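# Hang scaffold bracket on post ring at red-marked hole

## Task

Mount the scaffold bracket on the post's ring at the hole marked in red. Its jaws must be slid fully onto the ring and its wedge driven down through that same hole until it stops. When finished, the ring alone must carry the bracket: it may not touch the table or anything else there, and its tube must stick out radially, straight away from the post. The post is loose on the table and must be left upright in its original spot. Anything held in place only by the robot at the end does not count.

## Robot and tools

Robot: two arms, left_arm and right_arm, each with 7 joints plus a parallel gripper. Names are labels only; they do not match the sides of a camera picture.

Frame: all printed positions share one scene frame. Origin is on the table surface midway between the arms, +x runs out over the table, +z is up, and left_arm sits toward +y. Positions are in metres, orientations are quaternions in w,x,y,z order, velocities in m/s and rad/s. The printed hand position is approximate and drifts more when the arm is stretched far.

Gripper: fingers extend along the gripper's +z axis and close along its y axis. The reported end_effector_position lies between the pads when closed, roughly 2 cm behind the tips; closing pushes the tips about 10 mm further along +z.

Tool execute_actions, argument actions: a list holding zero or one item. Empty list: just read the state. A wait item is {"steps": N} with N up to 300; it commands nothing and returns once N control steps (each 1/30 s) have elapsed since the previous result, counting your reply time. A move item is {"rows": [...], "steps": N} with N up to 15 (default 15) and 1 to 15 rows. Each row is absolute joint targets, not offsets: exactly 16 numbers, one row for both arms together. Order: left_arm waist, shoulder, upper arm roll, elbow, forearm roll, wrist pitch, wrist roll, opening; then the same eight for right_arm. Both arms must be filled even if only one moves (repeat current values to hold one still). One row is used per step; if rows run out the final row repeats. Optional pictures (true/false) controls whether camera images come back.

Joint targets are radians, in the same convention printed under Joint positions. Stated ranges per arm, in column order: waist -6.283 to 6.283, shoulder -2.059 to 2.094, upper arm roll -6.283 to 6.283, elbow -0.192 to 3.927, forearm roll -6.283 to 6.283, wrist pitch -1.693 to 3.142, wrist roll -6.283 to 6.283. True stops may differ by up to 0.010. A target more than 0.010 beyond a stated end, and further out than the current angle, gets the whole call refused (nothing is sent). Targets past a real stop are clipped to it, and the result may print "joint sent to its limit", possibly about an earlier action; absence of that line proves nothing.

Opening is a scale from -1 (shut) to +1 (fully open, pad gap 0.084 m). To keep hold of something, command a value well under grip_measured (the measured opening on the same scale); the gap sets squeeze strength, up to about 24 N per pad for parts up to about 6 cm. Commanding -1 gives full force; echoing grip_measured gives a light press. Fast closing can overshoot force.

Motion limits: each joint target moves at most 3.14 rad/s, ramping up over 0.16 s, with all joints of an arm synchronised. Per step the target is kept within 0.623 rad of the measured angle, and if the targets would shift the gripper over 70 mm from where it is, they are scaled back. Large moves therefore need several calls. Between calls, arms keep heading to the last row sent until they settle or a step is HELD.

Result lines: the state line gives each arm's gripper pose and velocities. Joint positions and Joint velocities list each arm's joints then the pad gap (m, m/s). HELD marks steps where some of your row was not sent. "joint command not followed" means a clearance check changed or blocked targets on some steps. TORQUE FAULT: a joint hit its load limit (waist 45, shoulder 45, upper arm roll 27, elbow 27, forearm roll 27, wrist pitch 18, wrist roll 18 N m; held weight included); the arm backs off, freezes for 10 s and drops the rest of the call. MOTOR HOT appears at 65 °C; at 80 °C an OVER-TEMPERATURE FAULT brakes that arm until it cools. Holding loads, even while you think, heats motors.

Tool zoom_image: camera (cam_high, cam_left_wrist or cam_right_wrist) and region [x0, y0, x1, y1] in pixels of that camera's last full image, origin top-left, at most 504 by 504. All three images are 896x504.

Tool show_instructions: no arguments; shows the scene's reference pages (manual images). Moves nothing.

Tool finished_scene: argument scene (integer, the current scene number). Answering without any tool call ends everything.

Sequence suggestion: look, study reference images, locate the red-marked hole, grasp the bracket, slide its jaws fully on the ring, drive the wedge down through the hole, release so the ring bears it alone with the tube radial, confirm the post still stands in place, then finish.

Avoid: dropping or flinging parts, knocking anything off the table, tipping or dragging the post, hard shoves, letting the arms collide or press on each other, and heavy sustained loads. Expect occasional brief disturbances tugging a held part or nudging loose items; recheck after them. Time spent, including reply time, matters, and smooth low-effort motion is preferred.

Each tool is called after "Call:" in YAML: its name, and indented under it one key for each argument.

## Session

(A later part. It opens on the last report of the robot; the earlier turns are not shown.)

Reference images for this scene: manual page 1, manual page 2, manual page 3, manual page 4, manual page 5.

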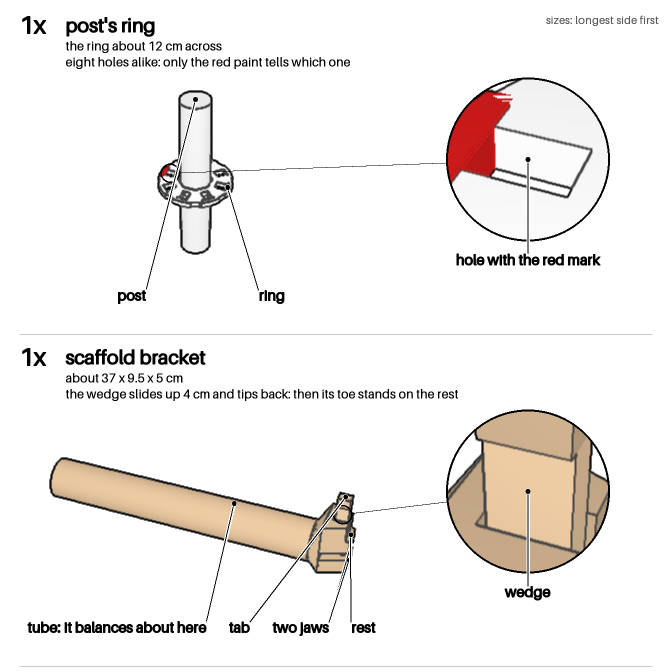

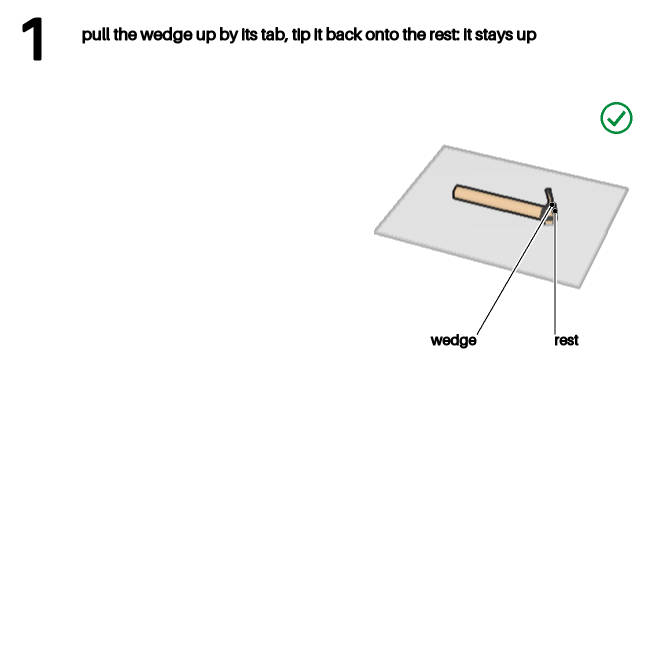

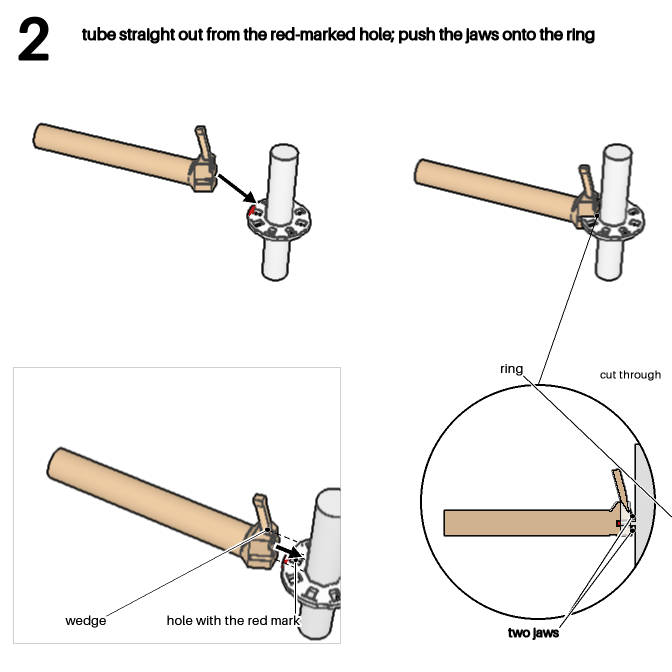

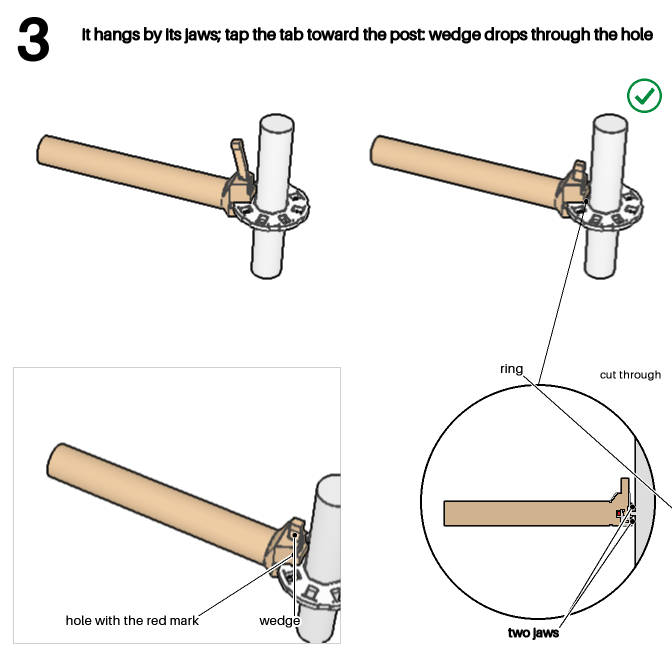

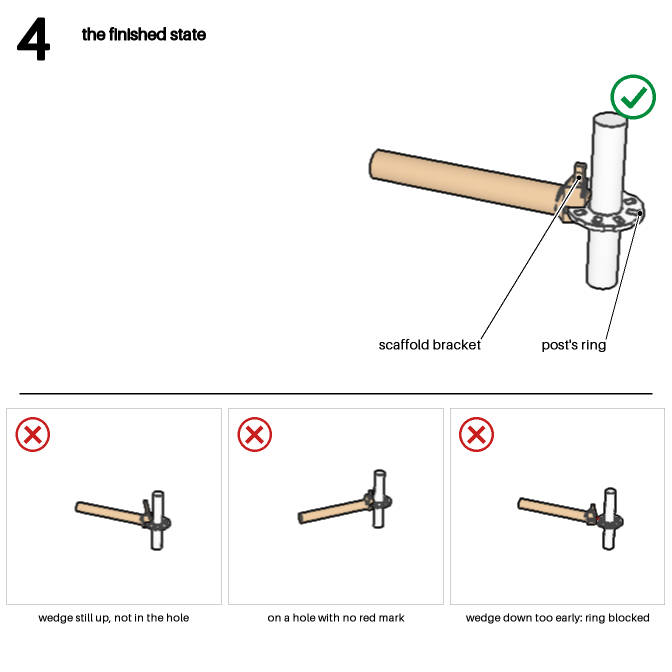

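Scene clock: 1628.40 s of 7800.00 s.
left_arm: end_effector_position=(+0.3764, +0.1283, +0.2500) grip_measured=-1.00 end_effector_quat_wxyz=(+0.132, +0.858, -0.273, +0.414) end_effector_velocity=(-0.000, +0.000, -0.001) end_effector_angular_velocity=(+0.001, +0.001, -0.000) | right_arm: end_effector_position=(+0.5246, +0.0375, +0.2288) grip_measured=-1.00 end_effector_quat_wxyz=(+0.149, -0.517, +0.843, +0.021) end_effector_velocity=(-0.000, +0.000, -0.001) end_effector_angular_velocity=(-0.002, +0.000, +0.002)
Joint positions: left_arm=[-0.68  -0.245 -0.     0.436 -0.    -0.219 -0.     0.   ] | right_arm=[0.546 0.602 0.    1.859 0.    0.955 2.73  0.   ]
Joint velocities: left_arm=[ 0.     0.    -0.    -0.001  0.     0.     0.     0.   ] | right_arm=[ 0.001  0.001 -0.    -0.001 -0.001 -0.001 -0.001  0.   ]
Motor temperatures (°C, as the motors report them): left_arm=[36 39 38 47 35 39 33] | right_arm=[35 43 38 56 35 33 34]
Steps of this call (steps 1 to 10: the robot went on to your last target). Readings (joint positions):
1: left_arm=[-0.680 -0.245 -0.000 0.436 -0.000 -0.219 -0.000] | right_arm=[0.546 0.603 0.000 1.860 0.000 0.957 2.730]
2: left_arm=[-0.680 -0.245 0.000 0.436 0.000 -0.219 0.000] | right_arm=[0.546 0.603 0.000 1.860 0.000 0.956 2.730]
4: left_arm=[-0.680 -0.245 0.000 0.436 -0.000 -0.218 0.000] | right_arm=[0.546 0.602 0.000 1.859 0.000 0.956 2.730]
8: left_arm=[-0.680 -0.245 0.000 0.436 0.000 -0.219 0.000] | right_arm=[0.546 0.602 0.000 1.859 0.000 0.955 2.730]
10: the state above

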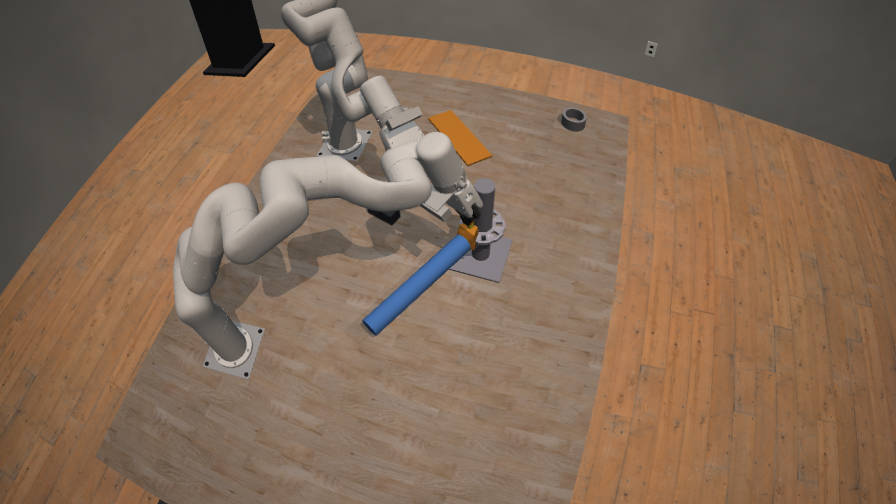

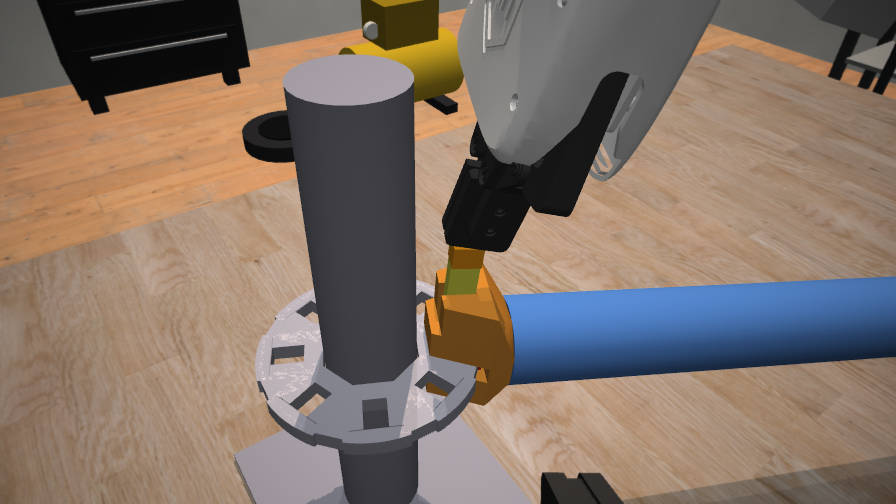

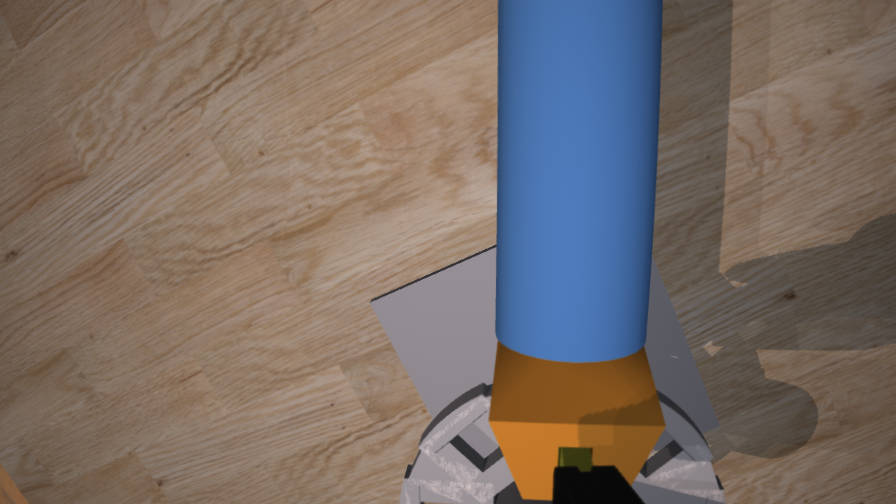

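Call:
execute_actions:
  actions:
    - {"rows": [ [-0.68,-0.2452,0,0.4363,0,-0.2185,0,-1, 0.5464,0.6032,0,1.8576,0,0.9543,2.7304,-1], [-0.68,-0.2452,0,0.4363,0,-0.2185,0,-1, 0.5464,0.6033,0,1.8570,0,0.9537,2.7304,-1], [-0.68,-0.2452,0,0.4363,0,-0.2185,0,-1, 0.5464,0.6033,0,1.8565,0,0.9530,2.7304,-1], [-0.68,-0.2452,0,0.4363,0,-0.2185,0,-1, 0.5464,0.6034,0,1.8559,0,0.9523,2.7304,-1], [-0.68,-0.2452,0,0.4363,0,-0.2185,0,-1, 0.5464,0.6035,0,1.8553,0,0.9517,2.7304,-1], [-0.68,-0.2452,0,0.4363,0,-0.2185,0,-1, 0.5464,0.6036,0,1.8547,0,0.9510,2.7304,-1] ], "steps": 15}

Call:
execute_actions:
  actions:
    - {"rows": [ [-0.68,-0.2452,0,0.4363,0,-0.2185,0,-1, 0.5464,0.6033,0,1.8570,0,0.9537,2.7304,-1], [-0.68,-0.2452,0,0.4363,0,-0.2185,0,-1, 0.5464,0.6029,0,1.8593,0,0.9563,2.7304,-1], [-0.68,-0.2452,0,0.4363,0,-0.2185,0,-1, 0.5464,0.6026,0,1.8616,0,0.9590,2.7304,-1], [-0.68,-0.2452,0,0.4363,0,-0.2185,0,-1, 0.5464,0.6021,0,1.8651,0,0.9630,2.7304,-1], [-0.68,-0.2452,0,0.4363,0,-0.2185,0,-1, 0.5464,0.6015,0,1.8698,0,0.9683,2.7304,-1], [-0.68,-0.2452,0,0.4363,0,-0.2185,0,-1, 0.5464,0.6008,0,1.8744,0,0.9736,2.7304,-1], [-0.68,-0.2452,0,0.4363,0,-0.2185,0,-1, 0.5464,0.6000,0,1.8800,0,0.9800,2.7304,-1], [-0.68,-0.2452,0,0.4363,0,-0.2185,0,-1, 0.5464,0.5993,0,1.8856,0,0.9863,2.7304,-1], [-0.68,-0.2452,0,0.4363,0,-0.2185,0,-1, 0.5464,0.5987,0,1.8893,0,0.9906,2.7304,-1], [-0.68,-0.2452,0,0.4363,0,-0.2185,0,-1, 0.5464,0.5982,0,1.8930,0,0.9948,2.7304,-1] ], "steps": 15}
  pictures: false

Call:
zoom_image:
  camera: "cam_left_wrist"
  region: [400, 150, 600, 410]

Scene clock: 1653.60 s of 7800.00 s.
left_arm: end_effector_position=(+0.3764, +0.1283, +0.2500) grip_measured=-1.00 end_effector_quat_wxyz=(+0.132, +0.858, -0.273, +0.414) end_effector_velocity=(+0.000, +0.000, +0.000) end_effector_angular_velocity=(-0.001, -0.001, +0.000) | right_arm: end_effector_position=(+0.5246, +0.0376, +0.2277) grip_measured=-1.00 end_effector_quat_wxyz=(+0.149, -0.517, +0.843, +0.021) end_effector_velocity=(-0.000, -0.000, -0.001) end_effector_angular_velocity=(-0.002, -0.000, +0.000)
Joint positions: left_arm=[-0.68  -0.245 -0.     0.436  0.    -0.218 -0.     0.   ] | right_arm=[0.546 0.603 0.    1.856 0.    0.951 2.73  0.   ]
Joint velocities: left_arm=[ 0.     0.     0.     0.001  0.    -0.     0.     0.   ] | right_arm=[ 0.    -0.    -0.    -0.001 -0.001 -0.     0.     0.   ]
Motor temperatures (°C, as the motors report them): left_arm=[36 39 38 47 35 39 33] | right_arm=[35 43 38 55 35 33 34]
Steps of this call (steps 1 to 15: the robot went on to your last target; steps 16 to 90: nothing new was sent; then 21.70 s passed at rest; steps 91 to 105: all 15 steps of this action). Readings (joint positions):
91: left_arm=[-0.680 -0.245 -0.000 0.436 -0.000 -0.219 0.000] | right_arm=[0.546 0.603 -0.000 1.858 -0.000 0.955 2.730]
92: left_arm=[-0.680 -0.245 -0.000 0.436 -0.000 -0.218 0.000] | right_arm=[0.546 0.603 -0.000 1.858 0.000 0.955 2.730]
94: left_arm=[-0.680 -0.245 -0.000 0.436 0.000 -0.219 -0.000] | right_arm=[0.546 0.603 0.000 1.858 0.000 0.954 2.730]
98: left_arm=[-0.680 -0.245 -0.000 0.436 0.000 -0.218 -0.000] | right_arm=[0.546 0.603 0.000 1.856 0.000 0.952 2.730]
105: the state above

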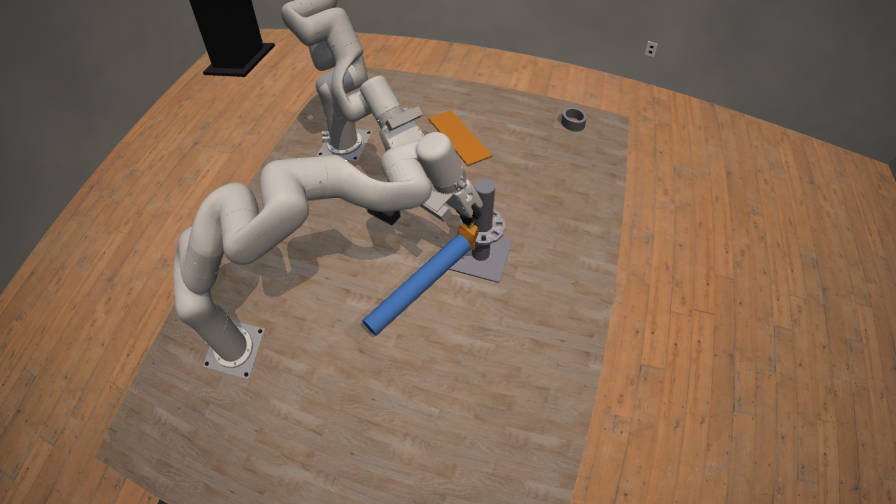

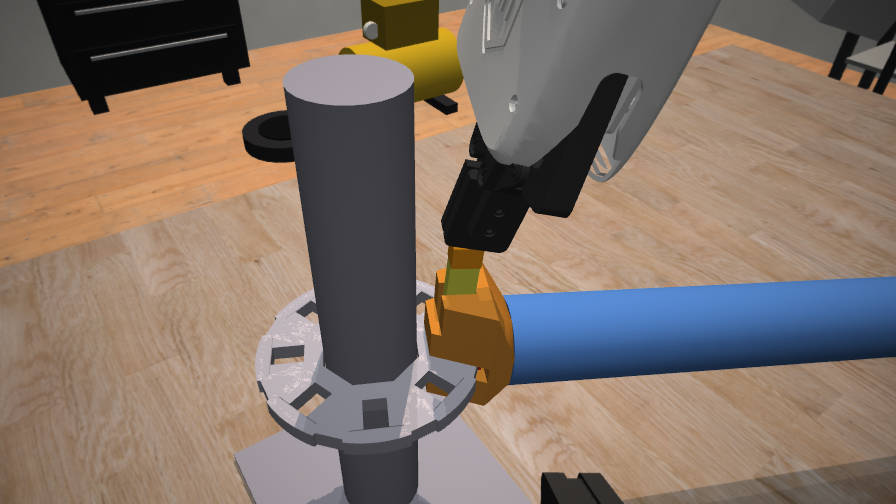

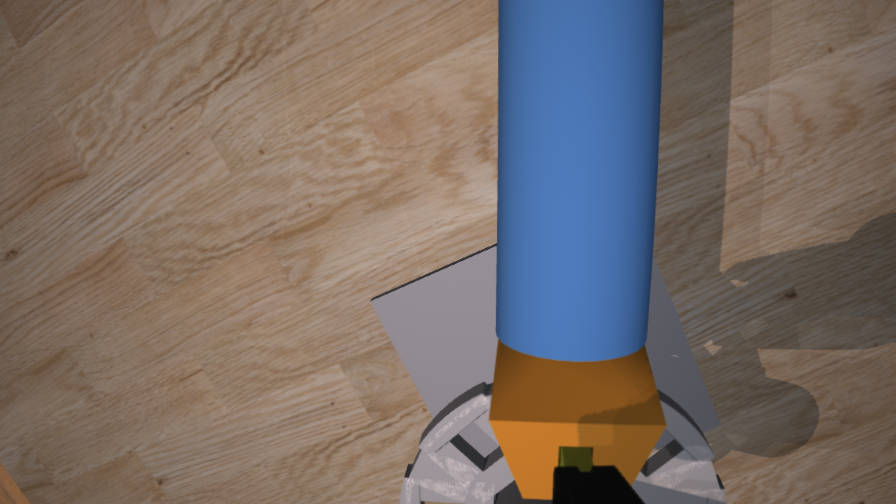

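Scene clock: 1654.10 s of 7800.00 s.
left_arm: end_effector_position=(+0.3764, +0.1283, +0.2500) grip_measured=-1.00 end_effector_quat_wxyz=(+0.132, +0.858, -0.273, +0.414) end_effector_velocity=(-0.000, -0.000, -0.000) end_effector_angular_velocity=(+0.000, +0.000, -0.000) | right_arm: end_effector_position=(+0.5244, +0.0371, +0.2413) grip_measured=-1.00 end_effector_quat_wxyz=(+0.147, -0.517, +0.843, +0.021) end_effector_velocity=(+0.001, +0.003, +0.023) end_effector_angular_velocity=(+0.017, -0.016, -0.000)
Joint positions: left_arm=[-0.68  -0.245  0.     0.436 -0.    -0.219 -0.     0.   ] | right_arm=[ 0.546  0.599 -0.     1.89  -0.     0.993  2.73   0.   ]
Joint velocities: left_arm=[-0.001 -0.     0.    -0.    -0.    -0.     0.     0.   ] | right_arm=[ 0.    -0.015  0.001  0.032  0.002  0.024  0.001  0.   ]
Motor temperatures (°C, as the motors report them): left_arm=[36 39 38 47 35 39 33] | right_arm=[35 43 38 55 35 33 34]
Steps of this call (steps 1 to 15: all 15 steps of this action). Readings (joint positions):
1: left_arm=[-0.680 -0.245 0.000 0.436 0.000 -0.219 -0.000] | right_arm=[0.546 0.603 0.000 1.856 0.000 0.951 2.730]
2: left_arm=[-0.680 -0.245 -0.000 0.436 0.000 -0.218 0.000] | right_arm=[0.546 0.603 0.000 1.856 0.000 0.952 2.730]
4: left_arm=[-0.680 -0.245 0.000 0.436 -0.000 -0.219 0.000] | right_arm=[0.546 0.603 -0.000 1.858 -0.000 0.955 2.730]
8: left_arm=[-0.680 -0.245 -0.000 0.436 0.000 -0.218 -0.000] | right_arm=[0.546 0.605 -0.000 1.867 -0.000 0.970 2.730]
15: the state above

Region (400, 150, 600, 410) of cam_left_wrist's 896x504 image, scaled by 1.938, with more detail than that image has; it fills the left 388 columns of this view, and the rest is white.

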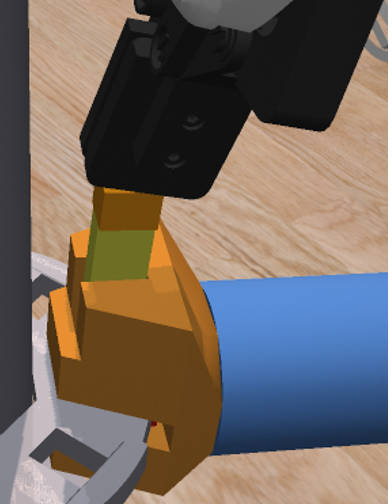

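Call:
execute_actions:
  actions: []

Call:
show_instructions:

Scene clock: 1661.47 s of 7800.00 s.
left_arm: end_effector_position=(+0.3764, +0.1283, +0.2500) grip_measured=-1.00 end_effector_quat_wxyz=(+0.132, +0.858, -0.273, +0.414) end_effector_velocity=(-0.000, -0.000, -0.000) end_effector_angular_velocity=(+0.001, -0.001, -0.002) | right_arm: end_effector_position=(+0.5244, +0.0373, +0.2430) grip_measured=-1.00 end_effector_quat_wxyz=(+0.148, -0.517, +0.843, +0.021) end_effector_velocity=(+0.000, -0.000, -0.000) end_effector_angular_velocity=(-0.002, -0.001, +0.003)
Joint positions: left_arm=[-0.68  -0.245 -0.     0.436 -0.    -0.218  0.     0.   ] | right_arm=[ 0.546  0.598 -0.     1.893 -0.     0.995  2.73   0.   ]
Joint velocities: left_arm=[-0.    -0.    -0.    -0.     0.    -0.     0.002  0.   ] | right_arm=[-0.     0.    -0.    -0.    -0.001 -0.    -0.003  0.   ]
Motor temperatures (°C, as the motors report them): left_arm=[36 39 38 47 35 39 33] | right_arm=[35 43 38 55 35 33 34]
Steps of this call (steps 1 to 15: the robot went on to your last target; steps 16 to 90: nothing new was sent; then 4.37 s passed at rest). Readings (joint positions):
1: left_arm=[-0.680 -0.245 -0.000 0.436 0.000 -0.219 0.000] | right_arm=[0.546 0.599 -0.000 1.891 -0.000 0.993 2.730]
2: left_arm=[-0.680 -0.245 0.000 0.436 -0.000 -0.218 -0.000] | right_arm=[0.546 0.599 -0.000 1.892 -0.000 0.994 2.730]
4: left_arm=[-0.680 -0.245 0.000 0.436 -0.000 -0.219 -0.000] | right_arm=[0.546 0.599 -0.000 1.892 -0.000 0.994 2.730]
8: left_arm=[-0.680 -0.245 -0.000 0.436 0.000 -0.218 0.000] | right_arm=[0.546 0.599 -0.000 1.892 -0.000 0.995 2.730]
90: the state above
All arms were judged still, so your last target was given up. Only a new action makes them travel on or press farther. Fingers that are still opening or closing keep moving.

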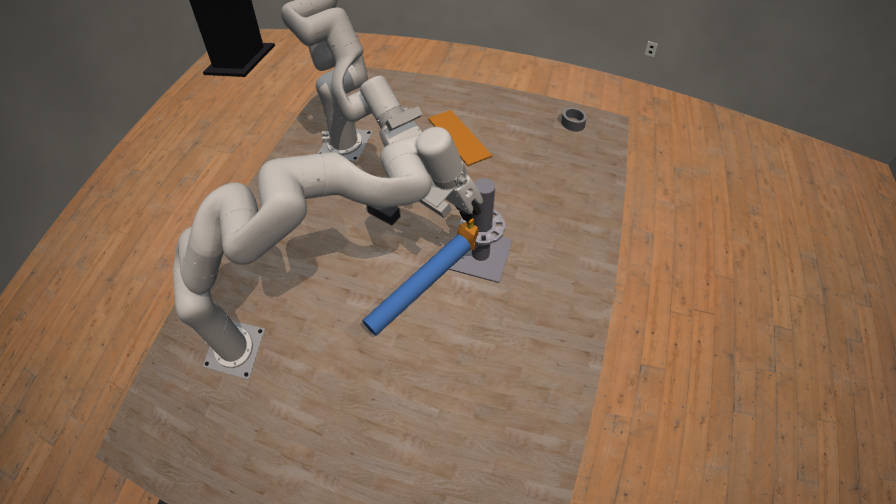

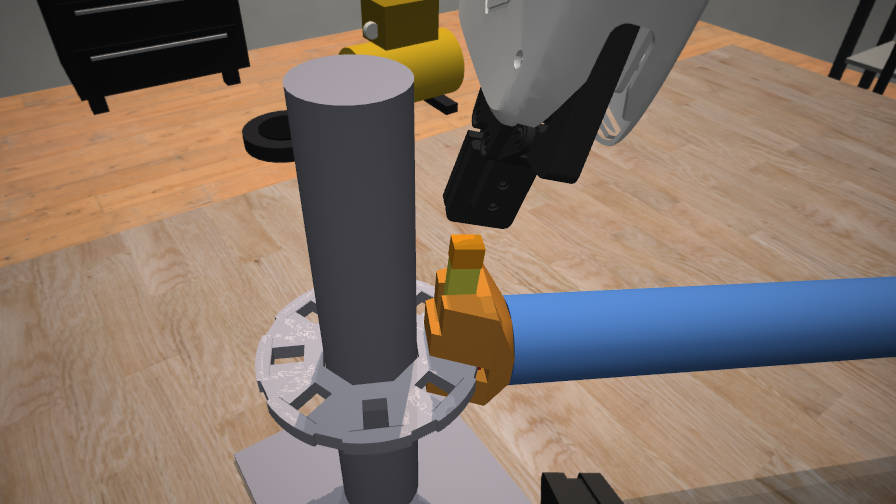

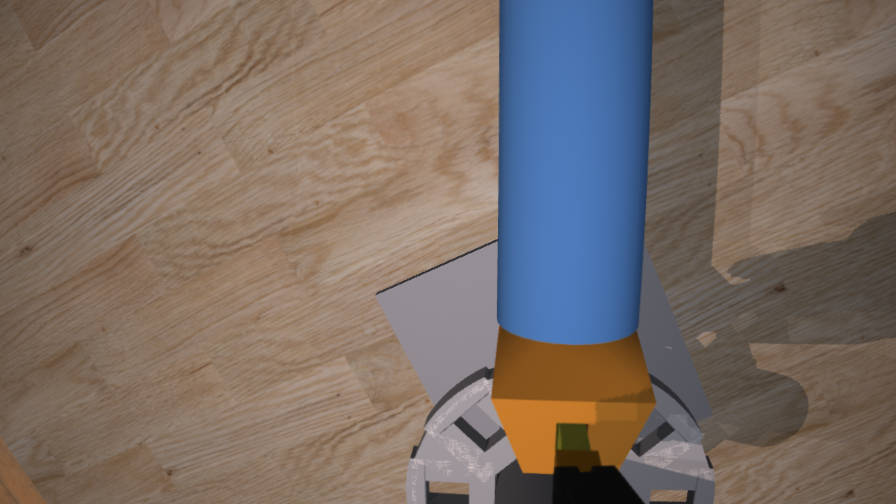

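Reference images for this scene: manual page 1, manual page 2, manual page 3, manual page 4, manual page 5.

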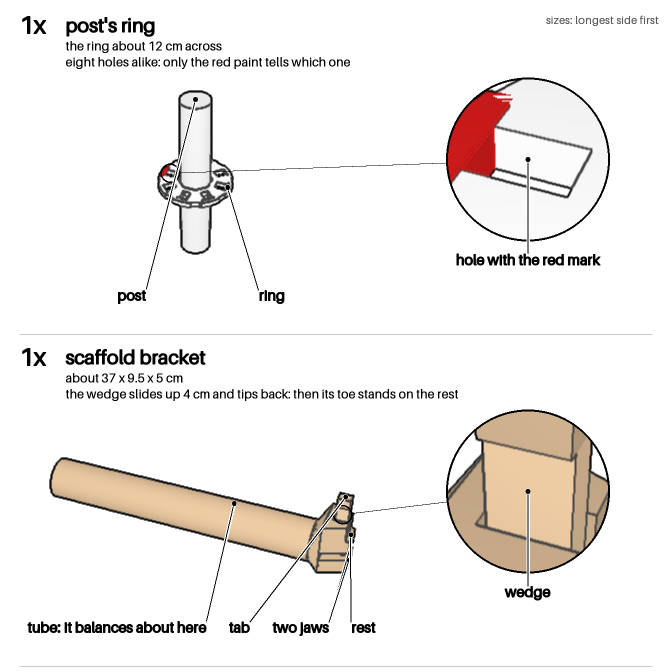

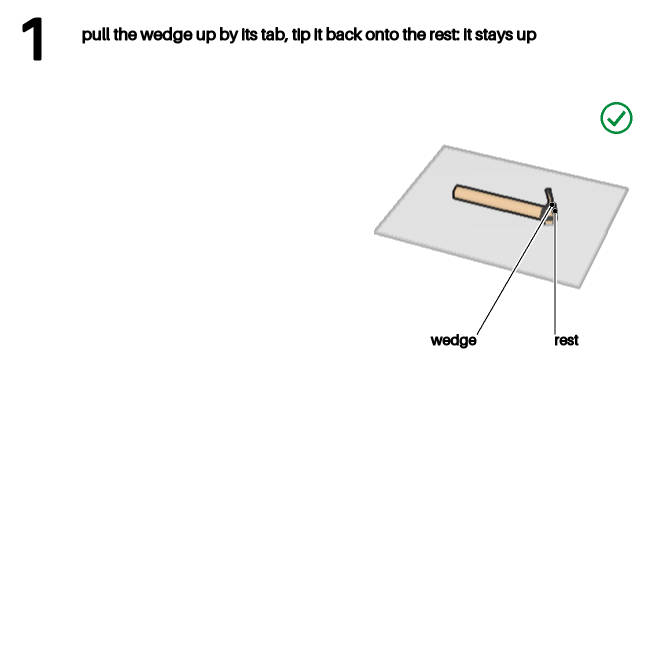

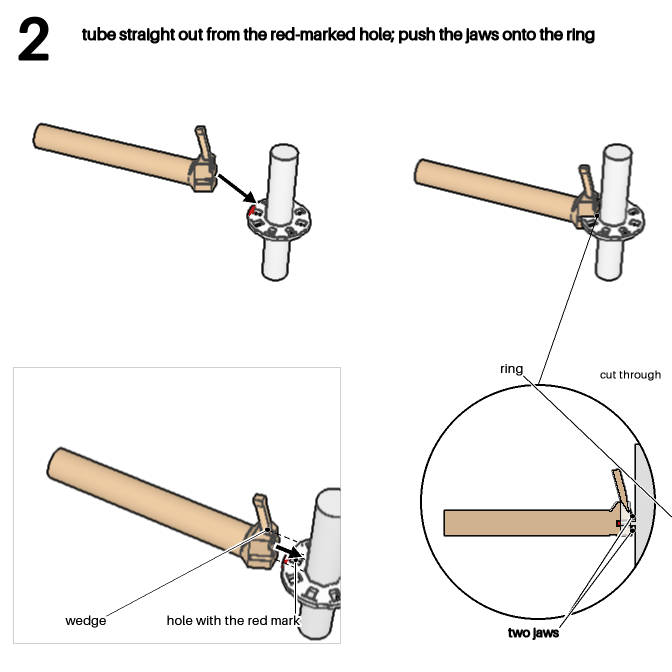

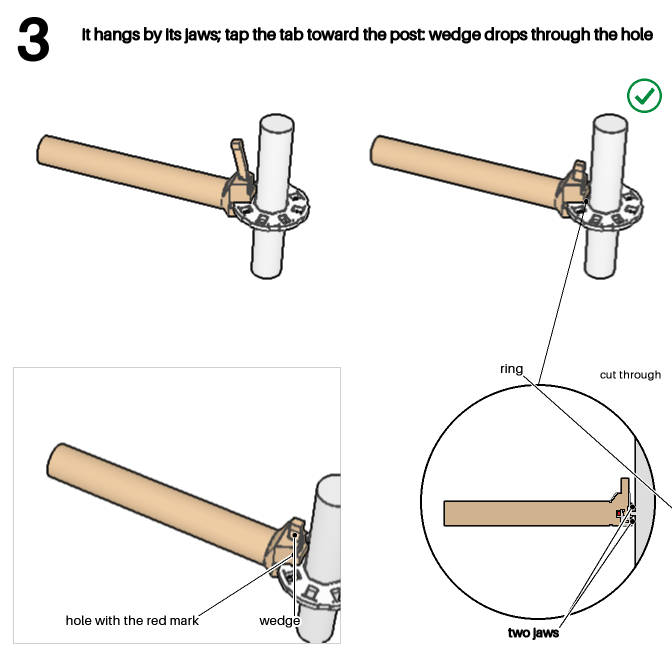

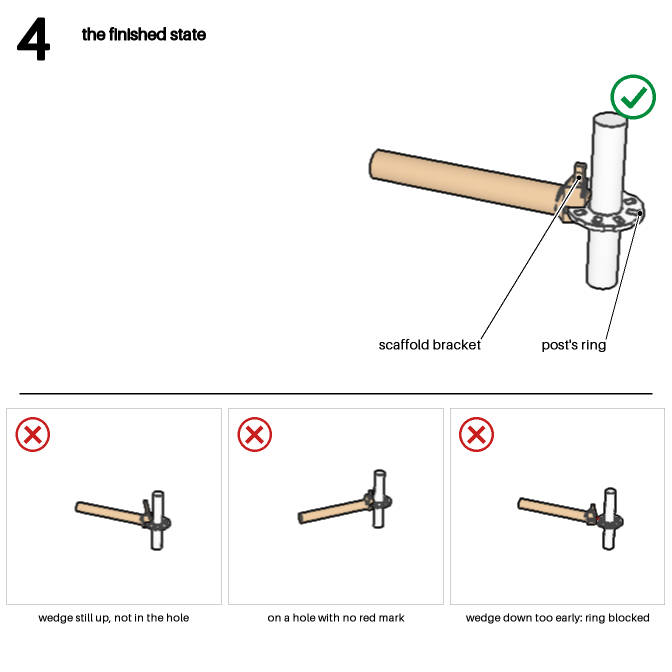

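The bracket is hanging from the ring at the red-marked hole. The wedge is down at its stop, the post hasn't moved, and neither gripper is touching the bracket.

Call:
finished_scene:
  scene: 2

The scene is finished: the task was done.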